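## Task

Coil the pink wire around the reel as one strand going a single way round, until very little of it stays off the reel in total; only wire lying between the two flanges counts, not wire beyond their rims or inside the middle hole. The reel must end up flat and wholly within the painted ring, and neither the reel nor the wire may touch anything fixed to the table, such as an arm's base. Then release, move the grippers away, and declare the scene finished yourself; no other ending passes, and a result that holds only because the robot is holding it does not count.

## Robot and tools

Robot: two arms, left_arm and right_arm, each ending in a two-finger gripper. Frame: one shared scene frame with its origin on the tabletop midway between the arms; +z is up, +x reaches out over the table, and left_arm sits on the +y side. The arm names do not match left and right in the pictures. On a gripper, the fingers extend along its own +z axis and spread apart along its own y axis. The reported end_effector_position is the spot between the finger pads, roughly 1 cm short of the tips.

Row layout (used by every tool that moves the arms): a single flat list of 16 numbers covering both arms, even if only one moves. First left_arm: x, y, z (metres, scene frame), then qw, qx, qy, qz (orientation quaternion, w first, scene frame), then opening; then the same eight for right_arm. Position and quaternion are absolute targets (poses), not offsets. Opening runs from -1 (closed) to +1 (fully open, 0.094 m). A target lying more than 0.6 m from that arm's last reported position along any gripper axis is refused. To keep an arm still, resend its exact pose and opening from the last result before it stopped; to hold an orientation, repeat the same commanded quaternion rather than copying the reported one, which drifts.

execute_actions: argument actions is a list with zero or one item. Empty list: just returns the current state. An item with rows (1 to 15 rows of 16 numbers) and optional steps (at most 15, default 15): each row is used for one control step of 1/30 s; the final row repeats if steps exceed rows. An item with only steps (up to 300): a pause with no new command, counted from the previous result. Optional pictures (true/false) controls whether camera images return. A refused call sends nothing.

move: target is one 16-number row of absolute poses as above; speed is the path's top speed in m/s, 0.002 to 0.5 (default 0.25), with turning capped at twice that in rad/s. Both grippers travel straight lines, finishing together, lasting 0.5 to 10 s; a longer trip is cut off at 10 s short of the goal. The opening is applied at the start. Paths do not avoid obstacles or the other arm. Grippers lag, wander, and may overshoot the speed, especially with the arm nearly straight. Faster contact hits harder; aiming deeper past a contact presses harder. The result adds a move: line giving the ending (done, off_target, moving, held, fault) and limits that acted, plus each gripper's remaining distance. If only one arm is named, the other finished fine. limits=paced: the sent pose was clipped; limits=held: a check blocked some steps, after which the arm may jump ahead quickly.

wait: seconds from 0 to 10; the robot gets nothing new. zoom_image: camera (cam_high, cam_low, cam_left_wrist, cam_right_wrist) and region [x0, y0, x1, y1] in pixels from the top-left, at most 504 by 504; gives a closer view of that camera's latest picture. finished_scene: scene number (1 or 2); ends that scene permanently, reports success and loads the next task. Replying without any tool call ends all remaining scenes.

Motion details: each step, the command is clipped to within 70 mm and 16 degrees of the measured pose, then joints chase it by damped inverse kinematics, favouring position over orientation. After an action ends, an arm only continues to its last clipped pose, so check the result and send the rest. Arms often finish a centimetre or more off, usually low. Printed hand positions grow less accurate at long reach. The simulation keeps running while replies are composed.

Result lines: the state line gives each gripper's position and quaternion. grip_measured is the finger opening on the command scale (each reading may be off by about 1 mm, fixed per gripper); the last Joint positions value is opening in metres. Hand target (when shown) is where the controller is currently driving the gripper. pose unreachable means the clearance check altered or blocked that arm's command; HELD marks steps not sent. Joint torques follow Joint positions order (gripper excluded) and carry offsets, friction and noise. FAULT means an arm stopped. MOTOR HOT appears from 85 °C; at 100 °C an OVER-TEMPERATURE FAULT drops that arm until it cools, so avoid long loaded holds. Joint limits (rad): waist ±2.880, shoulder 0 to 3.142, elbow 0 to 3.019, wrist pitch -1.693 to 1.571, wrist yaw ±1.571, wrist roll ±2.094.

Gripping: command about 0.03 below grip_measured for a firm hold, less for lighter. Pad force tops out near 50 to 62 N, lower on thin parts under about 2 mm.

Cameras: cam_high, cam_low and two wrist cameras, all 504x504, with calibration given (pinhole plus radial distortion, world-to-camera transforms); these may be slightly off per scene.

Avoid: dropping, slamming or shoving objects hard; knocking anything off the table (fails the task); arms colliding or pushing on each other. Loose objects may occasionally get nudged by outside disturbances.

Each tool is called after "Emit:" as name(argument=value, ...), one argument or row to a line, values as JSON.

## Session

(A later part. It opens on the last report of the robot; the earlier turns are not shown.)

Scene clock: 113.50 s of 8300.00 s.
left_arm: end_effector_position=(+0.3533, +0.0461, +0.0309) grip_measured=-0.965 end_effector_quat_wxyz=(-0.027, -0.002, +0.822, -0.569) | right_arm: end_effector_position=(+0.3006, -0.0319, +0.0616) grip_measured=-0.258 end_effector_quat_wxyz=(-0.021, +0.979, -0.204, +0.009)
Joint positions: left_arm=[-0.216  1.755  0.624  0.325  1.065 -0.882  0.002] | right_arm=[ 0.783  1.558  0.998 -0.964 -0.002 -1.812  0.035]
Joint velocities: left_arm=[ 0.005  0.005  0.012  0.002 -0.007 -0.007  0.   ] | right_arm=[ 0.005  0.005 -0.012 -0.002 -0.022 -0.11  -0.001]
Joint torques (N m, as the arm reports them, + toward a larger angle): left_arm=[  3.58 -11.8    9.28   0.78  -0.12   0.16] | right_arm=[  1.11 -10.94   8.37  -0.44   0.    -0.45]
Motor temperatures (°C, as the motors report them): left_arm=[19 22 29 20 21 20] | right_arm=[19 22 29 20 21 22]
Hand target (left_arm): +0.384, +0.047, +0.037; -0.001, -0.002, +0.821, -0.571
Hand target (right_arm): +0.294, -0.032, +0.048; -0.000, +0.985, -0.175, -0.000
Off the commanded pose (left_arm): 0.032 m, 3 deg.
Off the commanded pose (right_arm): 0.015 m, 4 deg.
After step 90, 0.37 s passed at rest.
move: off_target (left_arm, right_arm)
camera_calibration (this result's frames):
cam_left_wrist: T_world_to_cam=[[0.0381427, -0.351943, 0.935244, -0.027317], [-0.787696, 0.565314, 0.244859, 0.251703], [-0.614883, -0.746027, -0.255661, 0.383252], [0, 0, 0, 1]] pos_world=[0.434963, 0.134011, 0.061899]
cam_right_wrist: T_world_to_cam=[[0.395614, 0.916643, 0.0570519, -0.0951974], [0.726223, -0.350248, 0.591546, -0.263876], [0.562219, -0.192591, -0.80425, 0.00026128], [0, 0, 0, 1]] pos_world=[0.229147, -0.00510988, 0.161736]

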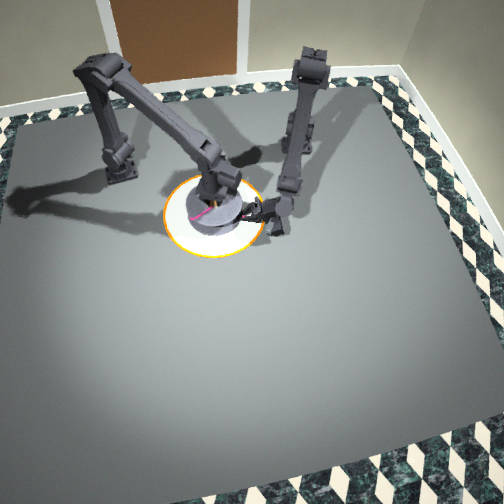

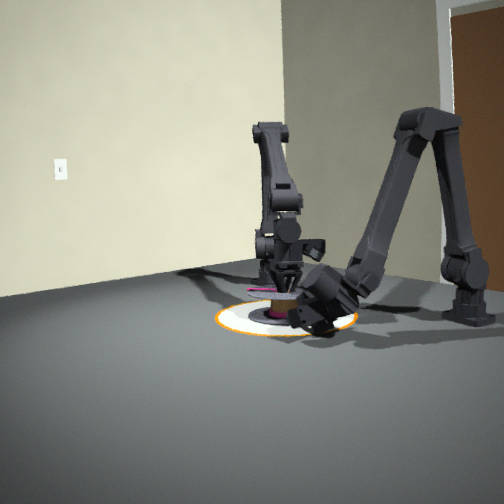

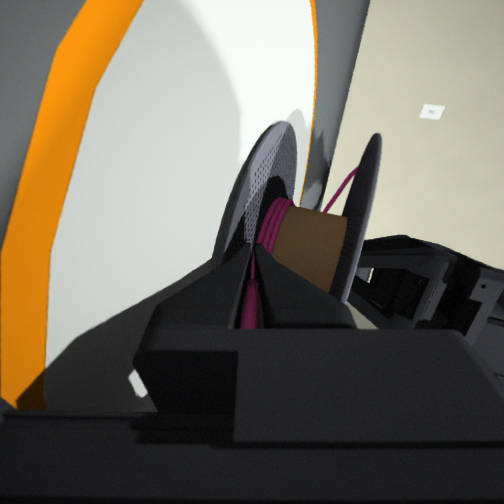

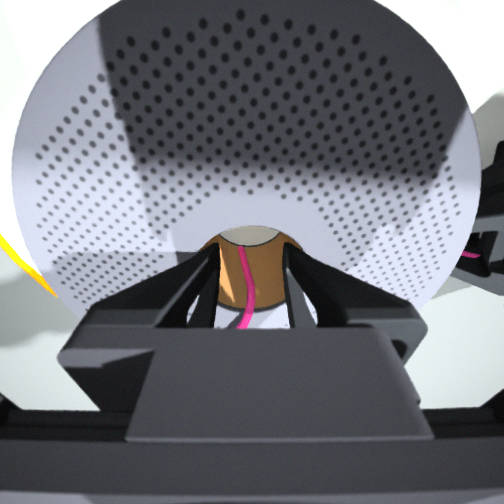

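Emit:
move(
  target=[0.37,0.15,0.07,0,0,0.819,-0.574,-0.8,0.294,-0.032,0.048,0,-0.985,0.174,0,-0.23],
  speed=0.08,
)

Emit:
zoom_image(
  camera="cam_high",
  region=[180,160,320,265],
)

Scene clock: 118.07 s of 8300.00 s.
left_arm: end_effector_position=(+0.3546, +0.1510, +0.0582) grip_measured=-0.803 end_effector_quat_wxyz=(-0.016, -0.012, +0.821, -0.570) | right_arm: end_effector_position=(+0.3000, -0.0327, +0.0607) grip_measured=-0.253 end_effector_quat_wxyz=(-0.019, +0.982, -0.189, +0.008)
Joint positions: left_arm=[ 0.067  1.611  0.631 -0.291  1.196 -0.363  0.009] | right_arm=[ 0.783  1.56   0.999 -0.968 -0.002 -1.843  0.035]
Joint velocities: left_arm=[-0.024 -0.015  0.012  0.002 -0.037 -0.051 -0.001] | right_arm=[ 0.024  0.015 -0.012 -0.002 -0.051 -0.051  0.002]
Joint torques (N m, as the arm reports them, + toward a larger angle): left_arm=[  2.12 -12.27   8.3   -0.31   0.64   0.16] | right_arm=[  1.12 -11.1    8.37  -0.34   0.    -0.14]
Motor temperatures (°C, as the motors report them): left_arm=[19 22 30 20 22 20] | right_arm=[19 22 29 20 21 22]
Hand target (left_arm): +0.370, +0.152, +0.070; +0.002, -0.000, +0.820, -0.573
Hand target (right_arm): +0.294, -0.032, +0.048; -0.000, +0.985, -0.174, -0.000
Off the commanded pose (left_arm): 0.019 m, 2 deg.
Off the commanded pose (right_arm): 0.014 m, 3 deg.
move: off_target (left_arm, right_arm)
camera_calibration (this result's frames):
cam_left_wrist: T_world_to_cam=[[0.0412653, -0.350416, 0.935685, -0.0173197], [-0.80579, 0.542038, 0.238531, 0.196996], [-0.590762, -0.763808, -0.259994, 0.463633], [0, 0, 0, 1]] pos_world=[0.433349, 0.241278, 0.0897578]
cam_right_wrist: T_world_to_cam=[[0.366914, 0.928863, 0.0508578, -0.0847787], [0.738292, -0.324025, 0.591551, -0.265983], [0.565949, -0.179501, -0.804662, -0.000877158], [0, 0, 0, 1]] pos_world=[0.227976, -0.00759469, 0.160948]

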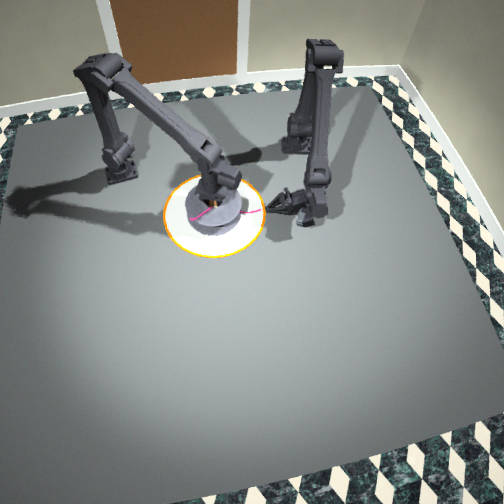

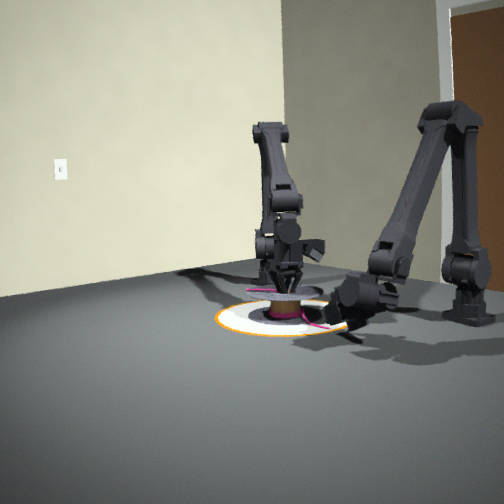

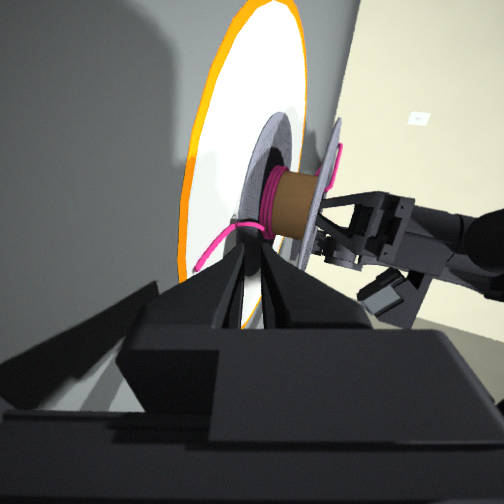

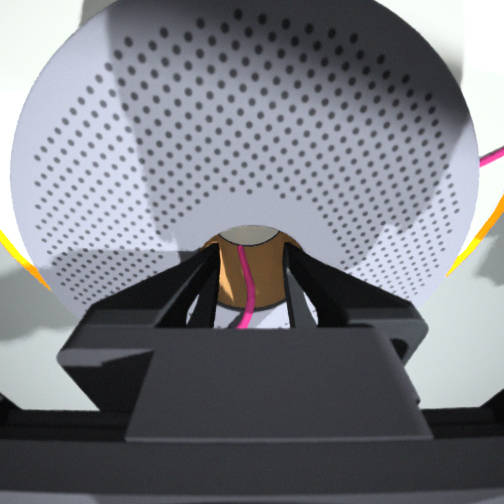

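Region (180, 160, 320, 265) of cam_high's 504x504 image, scaled by 3.600, with more detail than that image has; it fills the top 378 rows of this view, and the rest is white.

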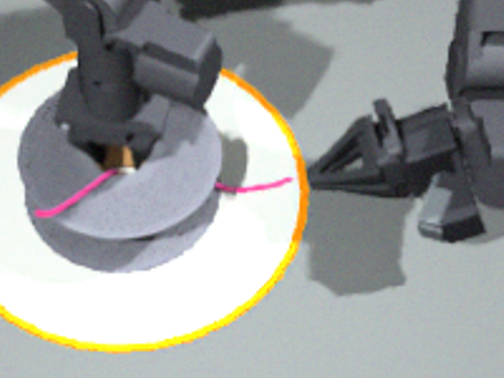

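Emit:
move(
  target=[0.42,0.12,0.14,0,-0.174,0.985,0,-0.5,0.294,-0.032,0.048,0,-0.707,0.707,0,-0.23],
  speed=0.25,
)

Scene clock: 125.67 s of 8300.00 s.
left_arm: end_effector_position=(+0.4048, +0.1285, +0.1308) grip_measured=-0.503 end_effector_quat_wxyz=(-0.003, -0.176, +0.984, -0.001) | right_arm: end_effector_position=(+0.2999, -0.0345, +0.0607) grip_measured=-0.249 end_effector_quat_wxyz=(+0.018, -0.711, +0.703, -0.000)
Joint positions: left_arm=[-0.336  1.571  1.216 -1.22   0.005 -0.885  0.023] | right_arm=[ 0.783  1.56   0.999 -0.974  0.005 -0.664  0.035]
Joint velocities: left_arm=[-0.015 -0.005 -0.007 -0.012 -0.037 -0.022 -0.001] | right_arm=[-0.015 -0.005  0.007 -0.007 -0.022  0.066 -0.   ]
Joint torques (N m, as the arm reports them, + toward a larger angle): left_arm=[  0.8  -13.53  12.65  -0.79  -0.26  -0.27] | right_arm=[  1.14 -11.18   8.44  -0.03  -0.18   0.29]
Motor temperatures (°C, as the motors report them): left_arm=[19 22 31 20 22 20] | right_arm=[19 22 29 20 21 22]
Hand target (left_arm): +0.416, +0.118, +0.141; +0.005, -0.180, +0.984, -0.005
Hand target (right_arm): +0.294, -0.032, +0.048; -0.000, +0.707, -0.707, +0.000
Off the commanded pose (left_arm): 0.020 m, 0 deg.
Off the commanded pose (right_arm): 0.014 m, 2 deg.
After step 90, 1.53 s passed at rest.
move: off_target (left_arm, right_arm)
camera_calibration (this result's frames):
cam_left_wrist: T_world_to_cam=[[0.350165, -0.936688, -0.000132207, -0.0225507], [-0.758744, -0.283726, 0.586351, 0.273918], [-0.549265, -0.205219, -0.810057, 0.478436], [0, 0, 0, 1]] pos_world=[0.478518, 0.154779, 0.226945]
cam_right_wrist: T_world_to_cam=[[0.999229, 0.0144428, 0.0365168, -0.303475], [-0.0086721, -0.825791, 0.563909, -0.0580949], [0.0382997, -0.563791, -0.825029, 0.14502], [0, 0, 0, 1]] pos_world=[0.297182, 0.0381698, 0.163488]

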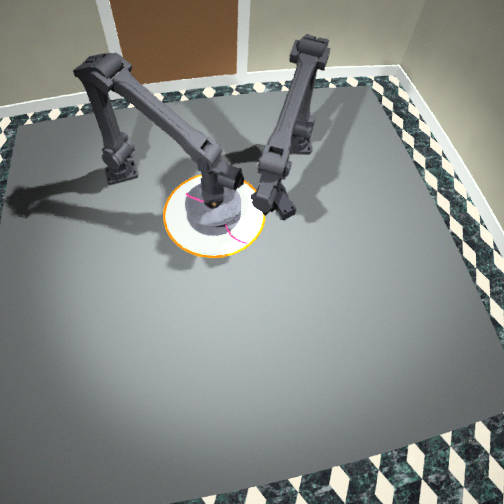

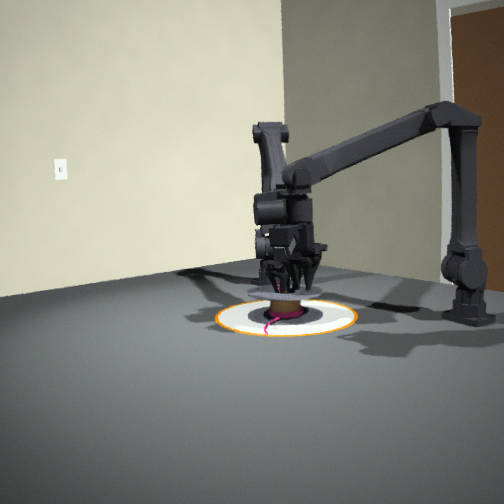

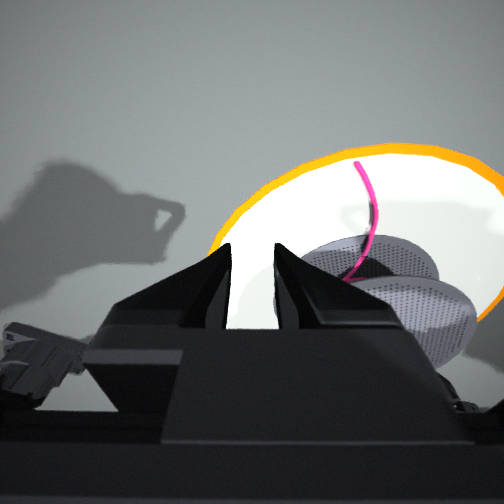

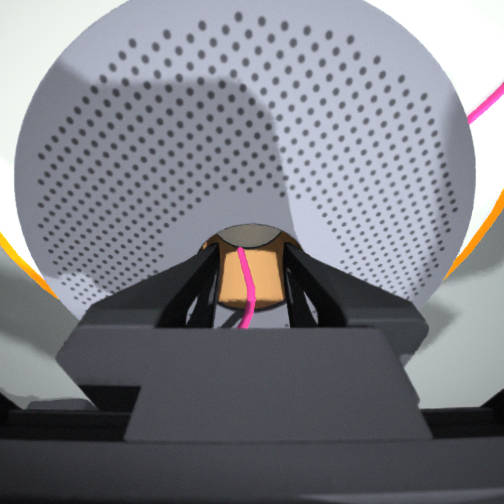

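Emit:
move(
  target=[0.458,0.028,0.06,0,-0.485,0.875,0,-0.5,0.294,-0.032,0.048,0,-0.707,0.707,0,-0.23],
  speed=0.15,
)

Scene clock: 133.13 s of 8300.00 s.
left_arm: end_effector_position=(+0.4417, +0.0458, +0.0540) grip_measured=-0.503 end_effector_quat_wxyz=(-0.012, -0.482, +0.876, +0.020) | right_arm: end_effector_position=(+0.3000, -0.0345, +0.0608) grip_measured=-0.249 end_effector_quat_wxyz=(+0.018, -0.709, +0.705, +0.000)
Joint positions: left_arm=[-0.437  1.86   1.386 -1.143  0.005 -1.636  0.023] | right_arm=[ 0.783  1.56   0.999 -0.974  0.005 -0.659  0.035]
Joint velocities: left_arm=[-0.015  0.015 -0.012 -0.002  0.037 -0.007 -0.001] | right_arm=[-0.015 -0.005  0.002  0.012  0.007  0.022  0.001]
Joint torques (N m, as the arm reports them, + toward a larger angle): left_arm=[  0.53 -17.83  12.13   0.44  -0.2   -0.28] | right_arm=[  1.11 -11.11   8.45  -0.04  -0.18   0.26]
Motor temperatures (°C, as the motors report them): left_arm=[19 22 32 20 22 20] | right_arm=[19 22 29 20 21 22]
Hand target (left_arm): +0.457, +0.028, +0.061; -0.001, -0.485, +0.875, -0.001
Hand target (right_arm): +0.294, -0.032, +0.048; -0.000, +0.707, -0.707, +0.000
Off the commanded pose (left_arm): 0.025 m, 3 deg.
Off the commanded pose (right_arm): 0.014 m, 2 deg.
After step 90, 1.80 s passed at rest.
move: off_target (left_arm, right_arm)
camera_calibration (this result's frames):
cam_left_wrist: T_world_to_cam=[[0.844967, -0.532778, -0.0466679, -0.347414], [-0.410357, -0.701816, 0.58229, 0.188942], [-0.342983, -0.472865, -0.811641, 0.340762], [0, 0, 0, 1]] pos_world=[0.487963, 0.108642, 0.150344]
cam_right_wrist: T_world_to_cam=[[0.999284, 0.0094748, 0.0366286, -0.303691], [-0.0128254, -0.825979, 0.563555, -0.0569015], [0.035594, -0.563621, -0.825266, 0.145988], [0, 0, 0, 1]] pos_world=[0.297548, 0.0381599, 0.16367]

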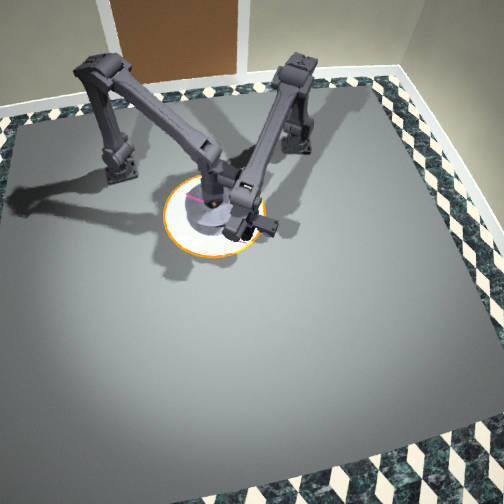

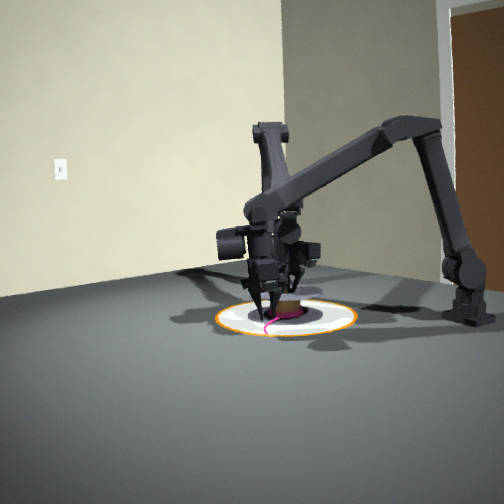

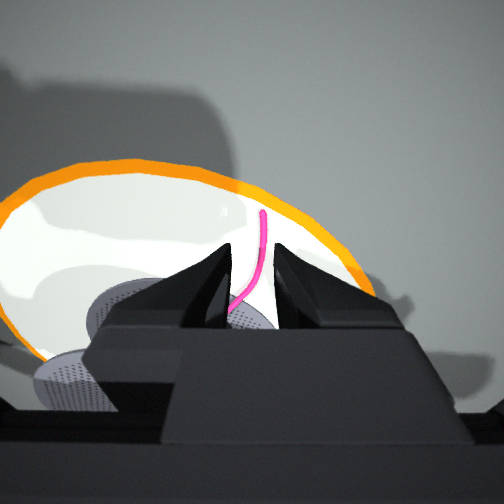

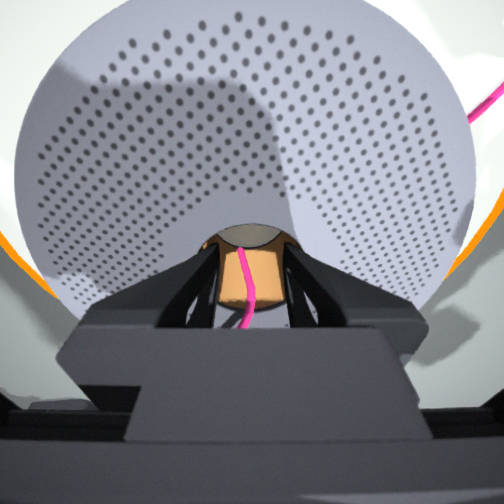

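Emit:
move(
  target=[0.445,0.041,0.0,0,-0.485,0.875,0,-0.5,0.294,-0.032,0.048,0,-0.707,0.707,0,-0.23],
  speed=0.05,
)

Emit:
move(
  target=[0.445,0.041,0.0,0,-0.485,0.875,0,-1,0.294,-0.032,0.048,0,-0.707,0.707,0,-0.23],
  speed=0.05,
)

Scene clock: 139.77 s of 8300.00 s.
left_arm: end_effector_position=(+0.4514, +0.0388, +0.0220) grip_measured=-0.503 end_effector_quat_wxyz=(+0.003, -0.483, +0.876, -0.012) | right_arm: end_effector_position=(+0.3000, -0.0345, +0.0608) grip_measured=-0.249 end_effector_quat_wxyz=(+0.018, -0.709, +0.705, +0.000)
Joint positions: left_arm=[-0.437  1.889  1.334 -0.992  0.004 -1.639  0.023] | right_arm=[ 0.783  1.56   0.999 -0.974  0.005 -0.659  0.035]
Joint velocities: left_arm=[-0.015 -0.005  0.007 -0.012 -0.007 -0.007 -0.   ] | right_arm=[-0.015 -0.015  0.022 -0.012 -0.007  0.022 -0.001]
Joint torques (N m, as the arm reports them, + toward a larger angle): left_arm=[  0.98 -17.21   5.89   1.11  -0.26  -0.21] | right_arm=[  1.12 -11.17   8.44  -0.03  -0.18   0.26]
Motor temperatures (°C, as the motors report them): left_arm=[19 23 33 20 22 20] | right_arm=[19 22 29 20 22 22]
Hand target (left_arm): +0.445, +0.041, +0.001; -0.000, -0.485, +0.875, -0.000
Hand target (right_arm): +0.294, -0.032, +0.048; -0.000, +0.707, -0.707, +0.000
Off the commanded pose (left_arm): 0.023 m, 1 deg.
Off the commanded pose (right_arm): 0.014 m, 2 deg.
After step 90, 2.30 s passed at rest.
move: off_target (left_arm, right_arm)
camera_calibration (this result's frames):
cam_left_wrist: T_world_to_cam=[[0.847245, -0.530672, 0.0237273, -0.363511], [-0.441692, -0.678963, 0.586445, 0.219834], [-0.2951, -0.507343, -0.809641, 0.294433], [0, 0, 0, 1]] pos_world=[0.491969, 0.105732, 0.11809]
cam_right_wrist: T_world_to_cam=[[0.999284, 0.0094748, 0.0366286, -0.303691], [-0.0128254, -0.825979, 0.563555, -0.0569015], [0.035594, -0.563621, -0.825266, 0.145988], [0, 0, 0, 1]] pos_world=[0.297548, 0.0381599, 0.16367]

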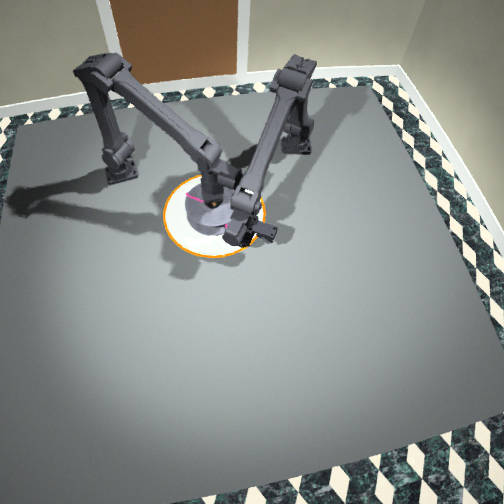

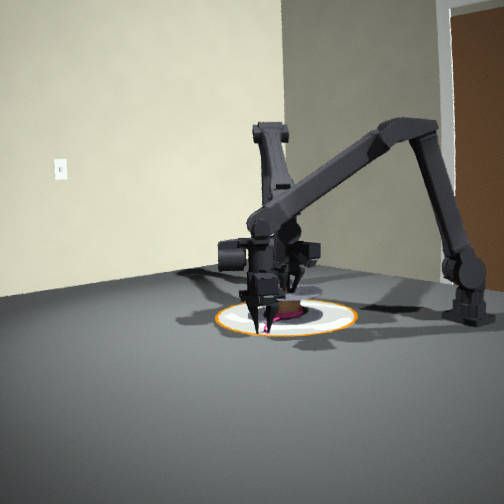

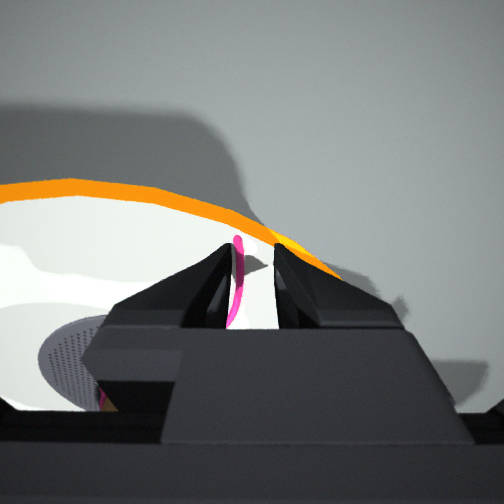

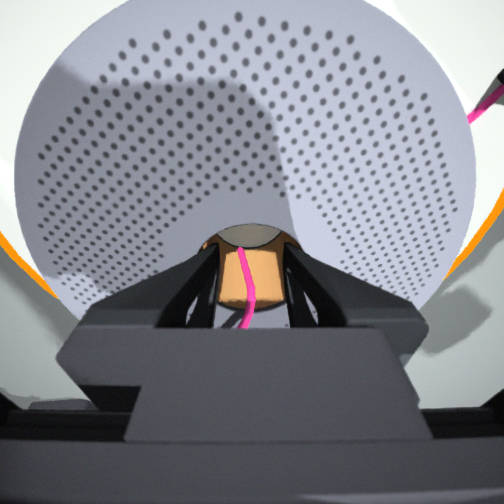

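Scene clock: 140.47 s of 8300.00 s.
left_arm: end_effector_position=(+0.4512, +0.0389, +0.0215) grip_measured=-0.959 end_effector_quat_wxyz=(+0.003, -0.483, +0.876, -0.012) | right_arm: end_effector_position=(+0.3000, -0.0345, +0.0608) grip_measured=-0.249 end_effector_quat_wxyz=(+0.018, -0.709, +0.705, +0.000)
Joint positions: left_arm=[-0.437  1.889  1.333 -0.99   0.004 -1.639  0.002] | right_arm=[ 0.783  1.56   0.999 -0.974  0.005 -0.659  0.035]
Joint velocities: left_arm=[-0.015 -0.015  0.002  0.012  0.051  0.022  0.001] | right_arm=[-0.015 -0.005  0.007 -0.002 -0.022 -0.022 -0.001]
Joint torques (N m, as the arm reports them, + toward a larger angle): left_arm=[  0.99 -17.16   5.79   1.07  -0.3   -0.21] | right_arm=[  1.11 -11.17   8.44  -0.02  -0.17   0.26]
Motor temperatures (°C, as the motors report them): left_arm=[19 23 33 20 22 20] | right_arm=[19 22 29 20 22 22]
Hand target (left_arm): +0.445, +0.041, +0.000; +0.000, -0.485, +0.875, +0.000
Hand target (right_arm): +0.294, -0.032, +0.048; -0.000, +0.707, -0.707, +0.000
Off the commanded pose (left_arm): 0.022 m, 1 deg.
Off the commanded pose (right_arm): 0.014 m, 2 deg.
move: off_target (left_arm, right_arm)
camera_calibration (this result's frames):
cam_left_wrist: T_world_to_cam=[[0.847238, -0.530667, 0.0241077, -0.363292], [-0.441872, -0.678831, 0.586462, 0.220208], [-0.294851, -0.507525, -0.809618, 0.293941], [0, 0, 0, 1]] pos_world=[0.491767, 0.10588, 0.117594]
cam_right_wrist: T_world_to_cam=[[0.999288, 0.00909348, 0.036619, -0.303705], [-0.0131348, -0.825979, 0.563547, -0.0568082], [0.0353711, -0.563627, -0.825272, 0.146055], [0, 0, 0, 1]] pos_world=[0.297576, 0.0381598, 0.163671]

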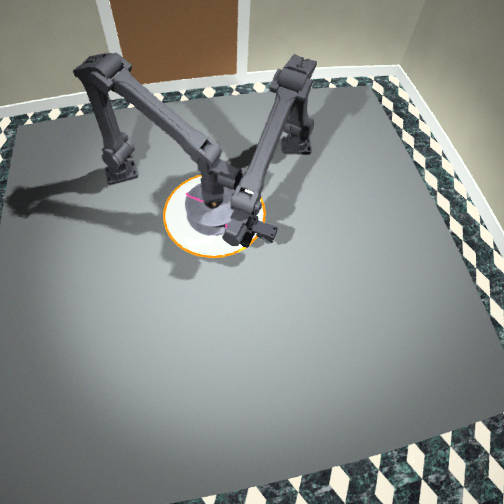

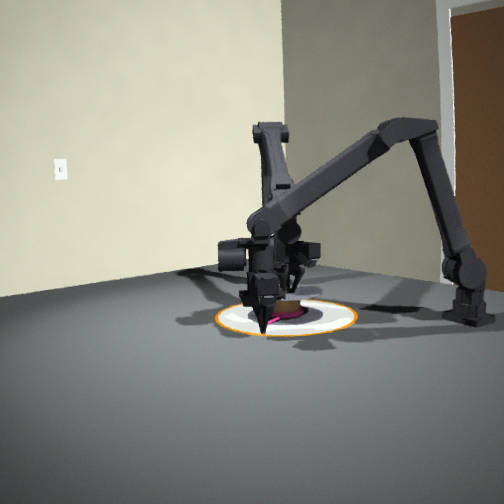

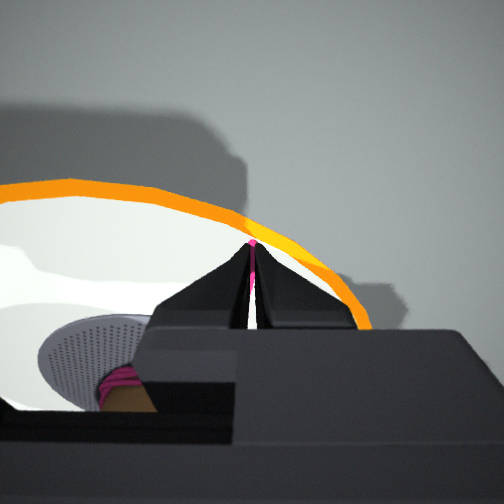

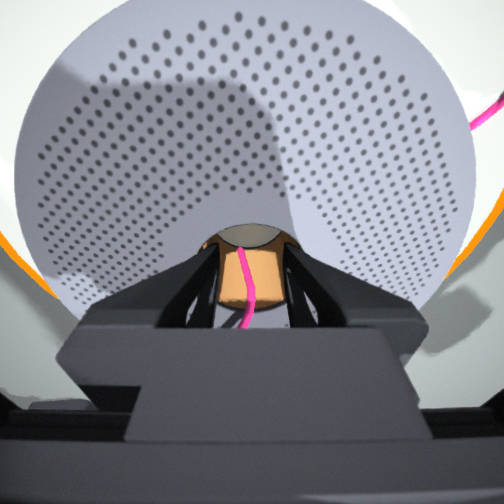

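Emit:
move(
  target=[0.46,0.03,0.06,0,-0.05,0.9987,0,-1,0.312,-0.02,0.125,0,-0.707,0.707,0,-0.5],
  speed=0.2,
)

Emit:
move(
  target=[0.46,0.02,0.04,0,0,0.819,-0.574,-1,0.298,-0.03,0.105,0,0.5,0.866,0,-1],
  speed=0.3,
)

Scene clock: 145.83 s of 8300.00 s.
left_arm: end_effector_position=(+0.4438, +0.0446, +0.0334) grip_measured=-0.960 end_effector_quat_wxyz=(-0.016, -0.133, +0.991, +0.013) | right_arm: end_effector_position=(+0.2975, -0.0373, +0.0920) grip_measured=-0.498 end_effector_quat_wxyz=(-0.025, -0.709, +0.705, -0.005)
Joint positions: left_arm=[-0.437  1.888  1.368 -1.09   0.003 -0.898  0.002] | right_arm=[ 0.783  1.56   1.092 -1.153  0.003 -0.659  0.024]
Joint velocities: left_arm=[-0.005  0.005 -0.007  0.002  0.007  0.007  0.001] | right_arm=[ 0.005 -0.015 -0.002  0.002 -0.051  0.051  0.001]
Joint torques (N m, as the arm reports them, + toward a larger angle): left_arm=[  1.4  -19.91   7.59  -0.12  -0.12  -0.14] | right_arm=[ -0.07 -14.68   8.37   0.     0.     0.04]
Motor temperatures (°C, as the motors report them): left_arm=[19 23 32 20 22 20] | right_arm=[19 22 30 20 22 22]
Hand target (left_arm): +0.444, +0.045, +0.033; -0.016, -0.134, +0.991, +0.013
Hand target (right_arm): +0.298, -0.037, +0.092; +0.025, +0.709, -0.705, +0.005
Off the commanded pose (left_arm): 0.034 m, 10 deg.
Off the commanded pose (right_arm): 0.040 m, 3 deg.
move: held (left_arm, right_arm); limits=held; held on 15 of 77 steps (right_arm, left_arm), including the last (right_arm, left_arm)
pose unreachable (left arm): on one or more control steps of this call this arm could not follow its commanded pose, so it was not sent that pose on those steps. On the call's last step it was still not sent that pose. It may still have moved: this result reports where it is.
cause: the commanded pose would bring a part of the arm too close to another arm (this arm's forearm (the part past joint 3) and the other arm's wrist (the part past joint 4)).
pose unreachable (right arm): on one or more control steps of this call this arm could not follow its commanded pose, so it was not sent that pose on those steps. On the call's last step it was still not sent that pose. It may still have moved: this result reports where it is.
cause: the commanded pose would bring a part of the arm too close to another arm (this arm's wrist (the part past joint 4) and the other arm's forearm (the part past joint 3), along the way the arms are being sent).
camera_calibration (this result's frames):
cam_left_wrist: T_world_to_cam=[[0.2659, -0.963529, -0.0301516, -0.0751606], [-0.763527, -0.229594, 0.603584, 0.335933], [-0.588494, -0.137471, -0.796729, 0.417652], [0, 0, 0, 1]] pos_world=[0.522264, 0.0621239, 0.127726]
cam_right_wrist: T_world_to_cam=[[0.999797, 0.00972379, -0.0176213, -0.297512], [0.018535, -0.786054, 0.61788, -0.0895927], [-0.00784317, -0.618082, -0.786075, 0.17748], [0, 0, 0, 1]] pos_world=[0.300504, 0.0421653, 0.189627]

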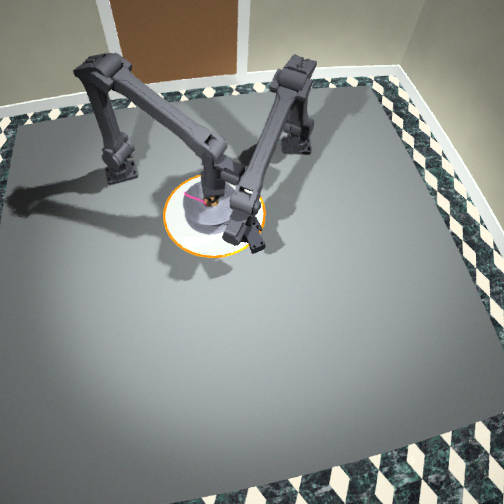

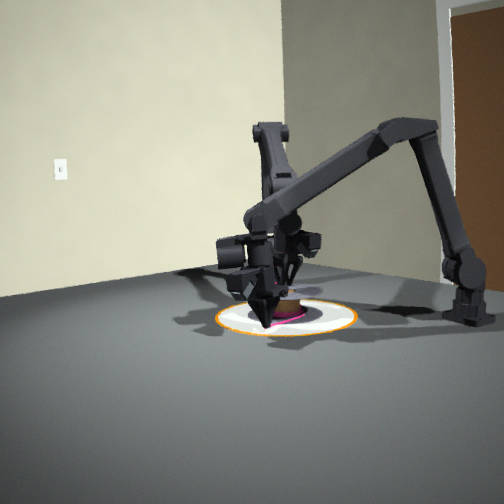

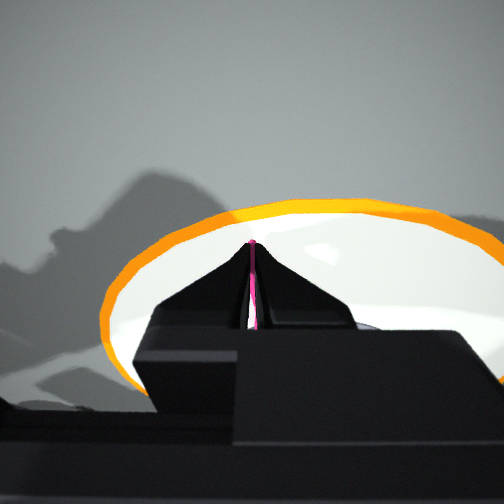

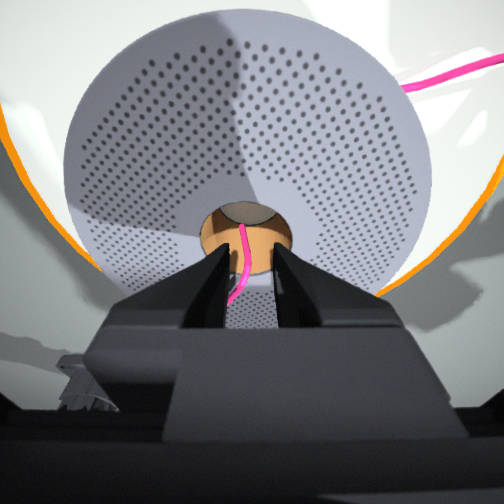

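Scene clock: 151.03 s of 8300.00 s.
left_arm: end_effector_position=(+0.4586, +0.0151, +0.0493) grip_measured=-0.960 end_effector_quat_wxyz=(-0.008, +0.016, +0.821, -0.571) | right_arm: end_effector_position=(+0.2976, -0.0355, +0.0963) grip_measured=-0.996 end_effector_quat_wxyz=(-0.004, +0.498, +0.867, -0.017)
Joint positions: left_arm=[-0.189  1.88   0.945  0.112  1.077 -0.806  0.002] | right_arm=[ 0.783  1.549  1.092 -1.149 -0.003  1.959  0.   ]
Joint velocities: left_arm=[ 0.005 -0.005  0.002 -0.012 -0.022 -0.066 -0.   ] | right_arm=[ 0.005  0.005 -0.022  0.002 -0.007  0.022  0.001]
Joint torques (N m, as the arm reports them, + toward a larger angle): left_arm=[  2.51 -16.16   5.3    2.52   0.44  -0.18] | right_arm=[  0.71 -15.93   8.48   0.37   0.23   0.17]
Motor temperatures (°C, as the motors report them): left_arm=[19 23 31 20 22 20] | right_arm=[19 22 30 20 21 22]
Hand target (left_arm): +0.461, +0.022, +0.041; -0.010, +0.004, +0.820, -0.572
Hand target (right_arm): +0.298, -0.030, +0.105; -0.000, +0.500, +0.866, -0.000
Off the commanded pose (left_arm): 0.011 m, 2 deg.
Off the commanded pose (right_arm): 0.010 m, 2 deg.
move: off_target (left_arm)
camera_calibration (this result's frames):
cam_left_wrist: T_world_to_cam=[[-0.0135856, -0.347369, 0.93763, -0.0359136], [-0.795103, 0.572363, 0.200526, 0.353098], [-0.606322, -0.742789, -0.28397, 0.427048], [0, 0, 0, 1]] pos_world=[0.53919, 0.102631, 0.0841372]
cam_right_wrist: T_world_to_cam=[[-0.860431, -0.507562, 0.0451487, 0.231644], [-0.39306, 0.71748, 0.575088, 0.0891195], [-0.324286, 0.477078, -0.816845, 0.317962], [0, 0, 0, 1]] pos_world=[0.337454, -0.0980606, 0.198016]

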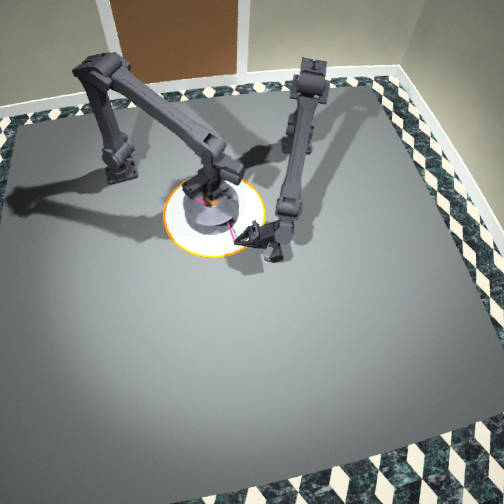

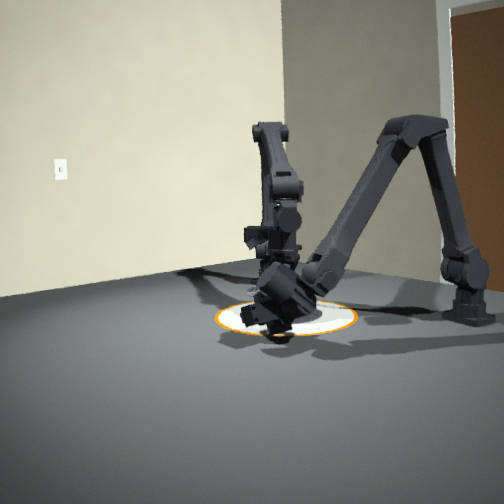

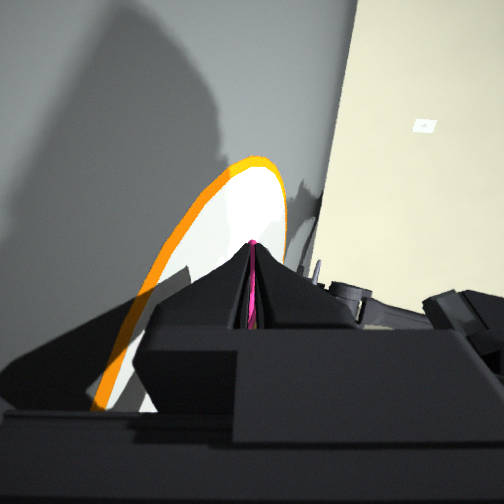

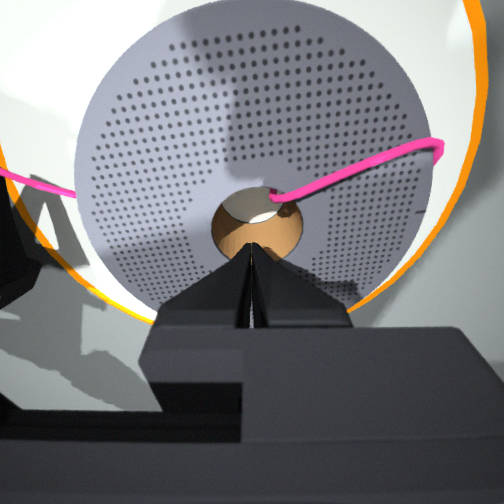

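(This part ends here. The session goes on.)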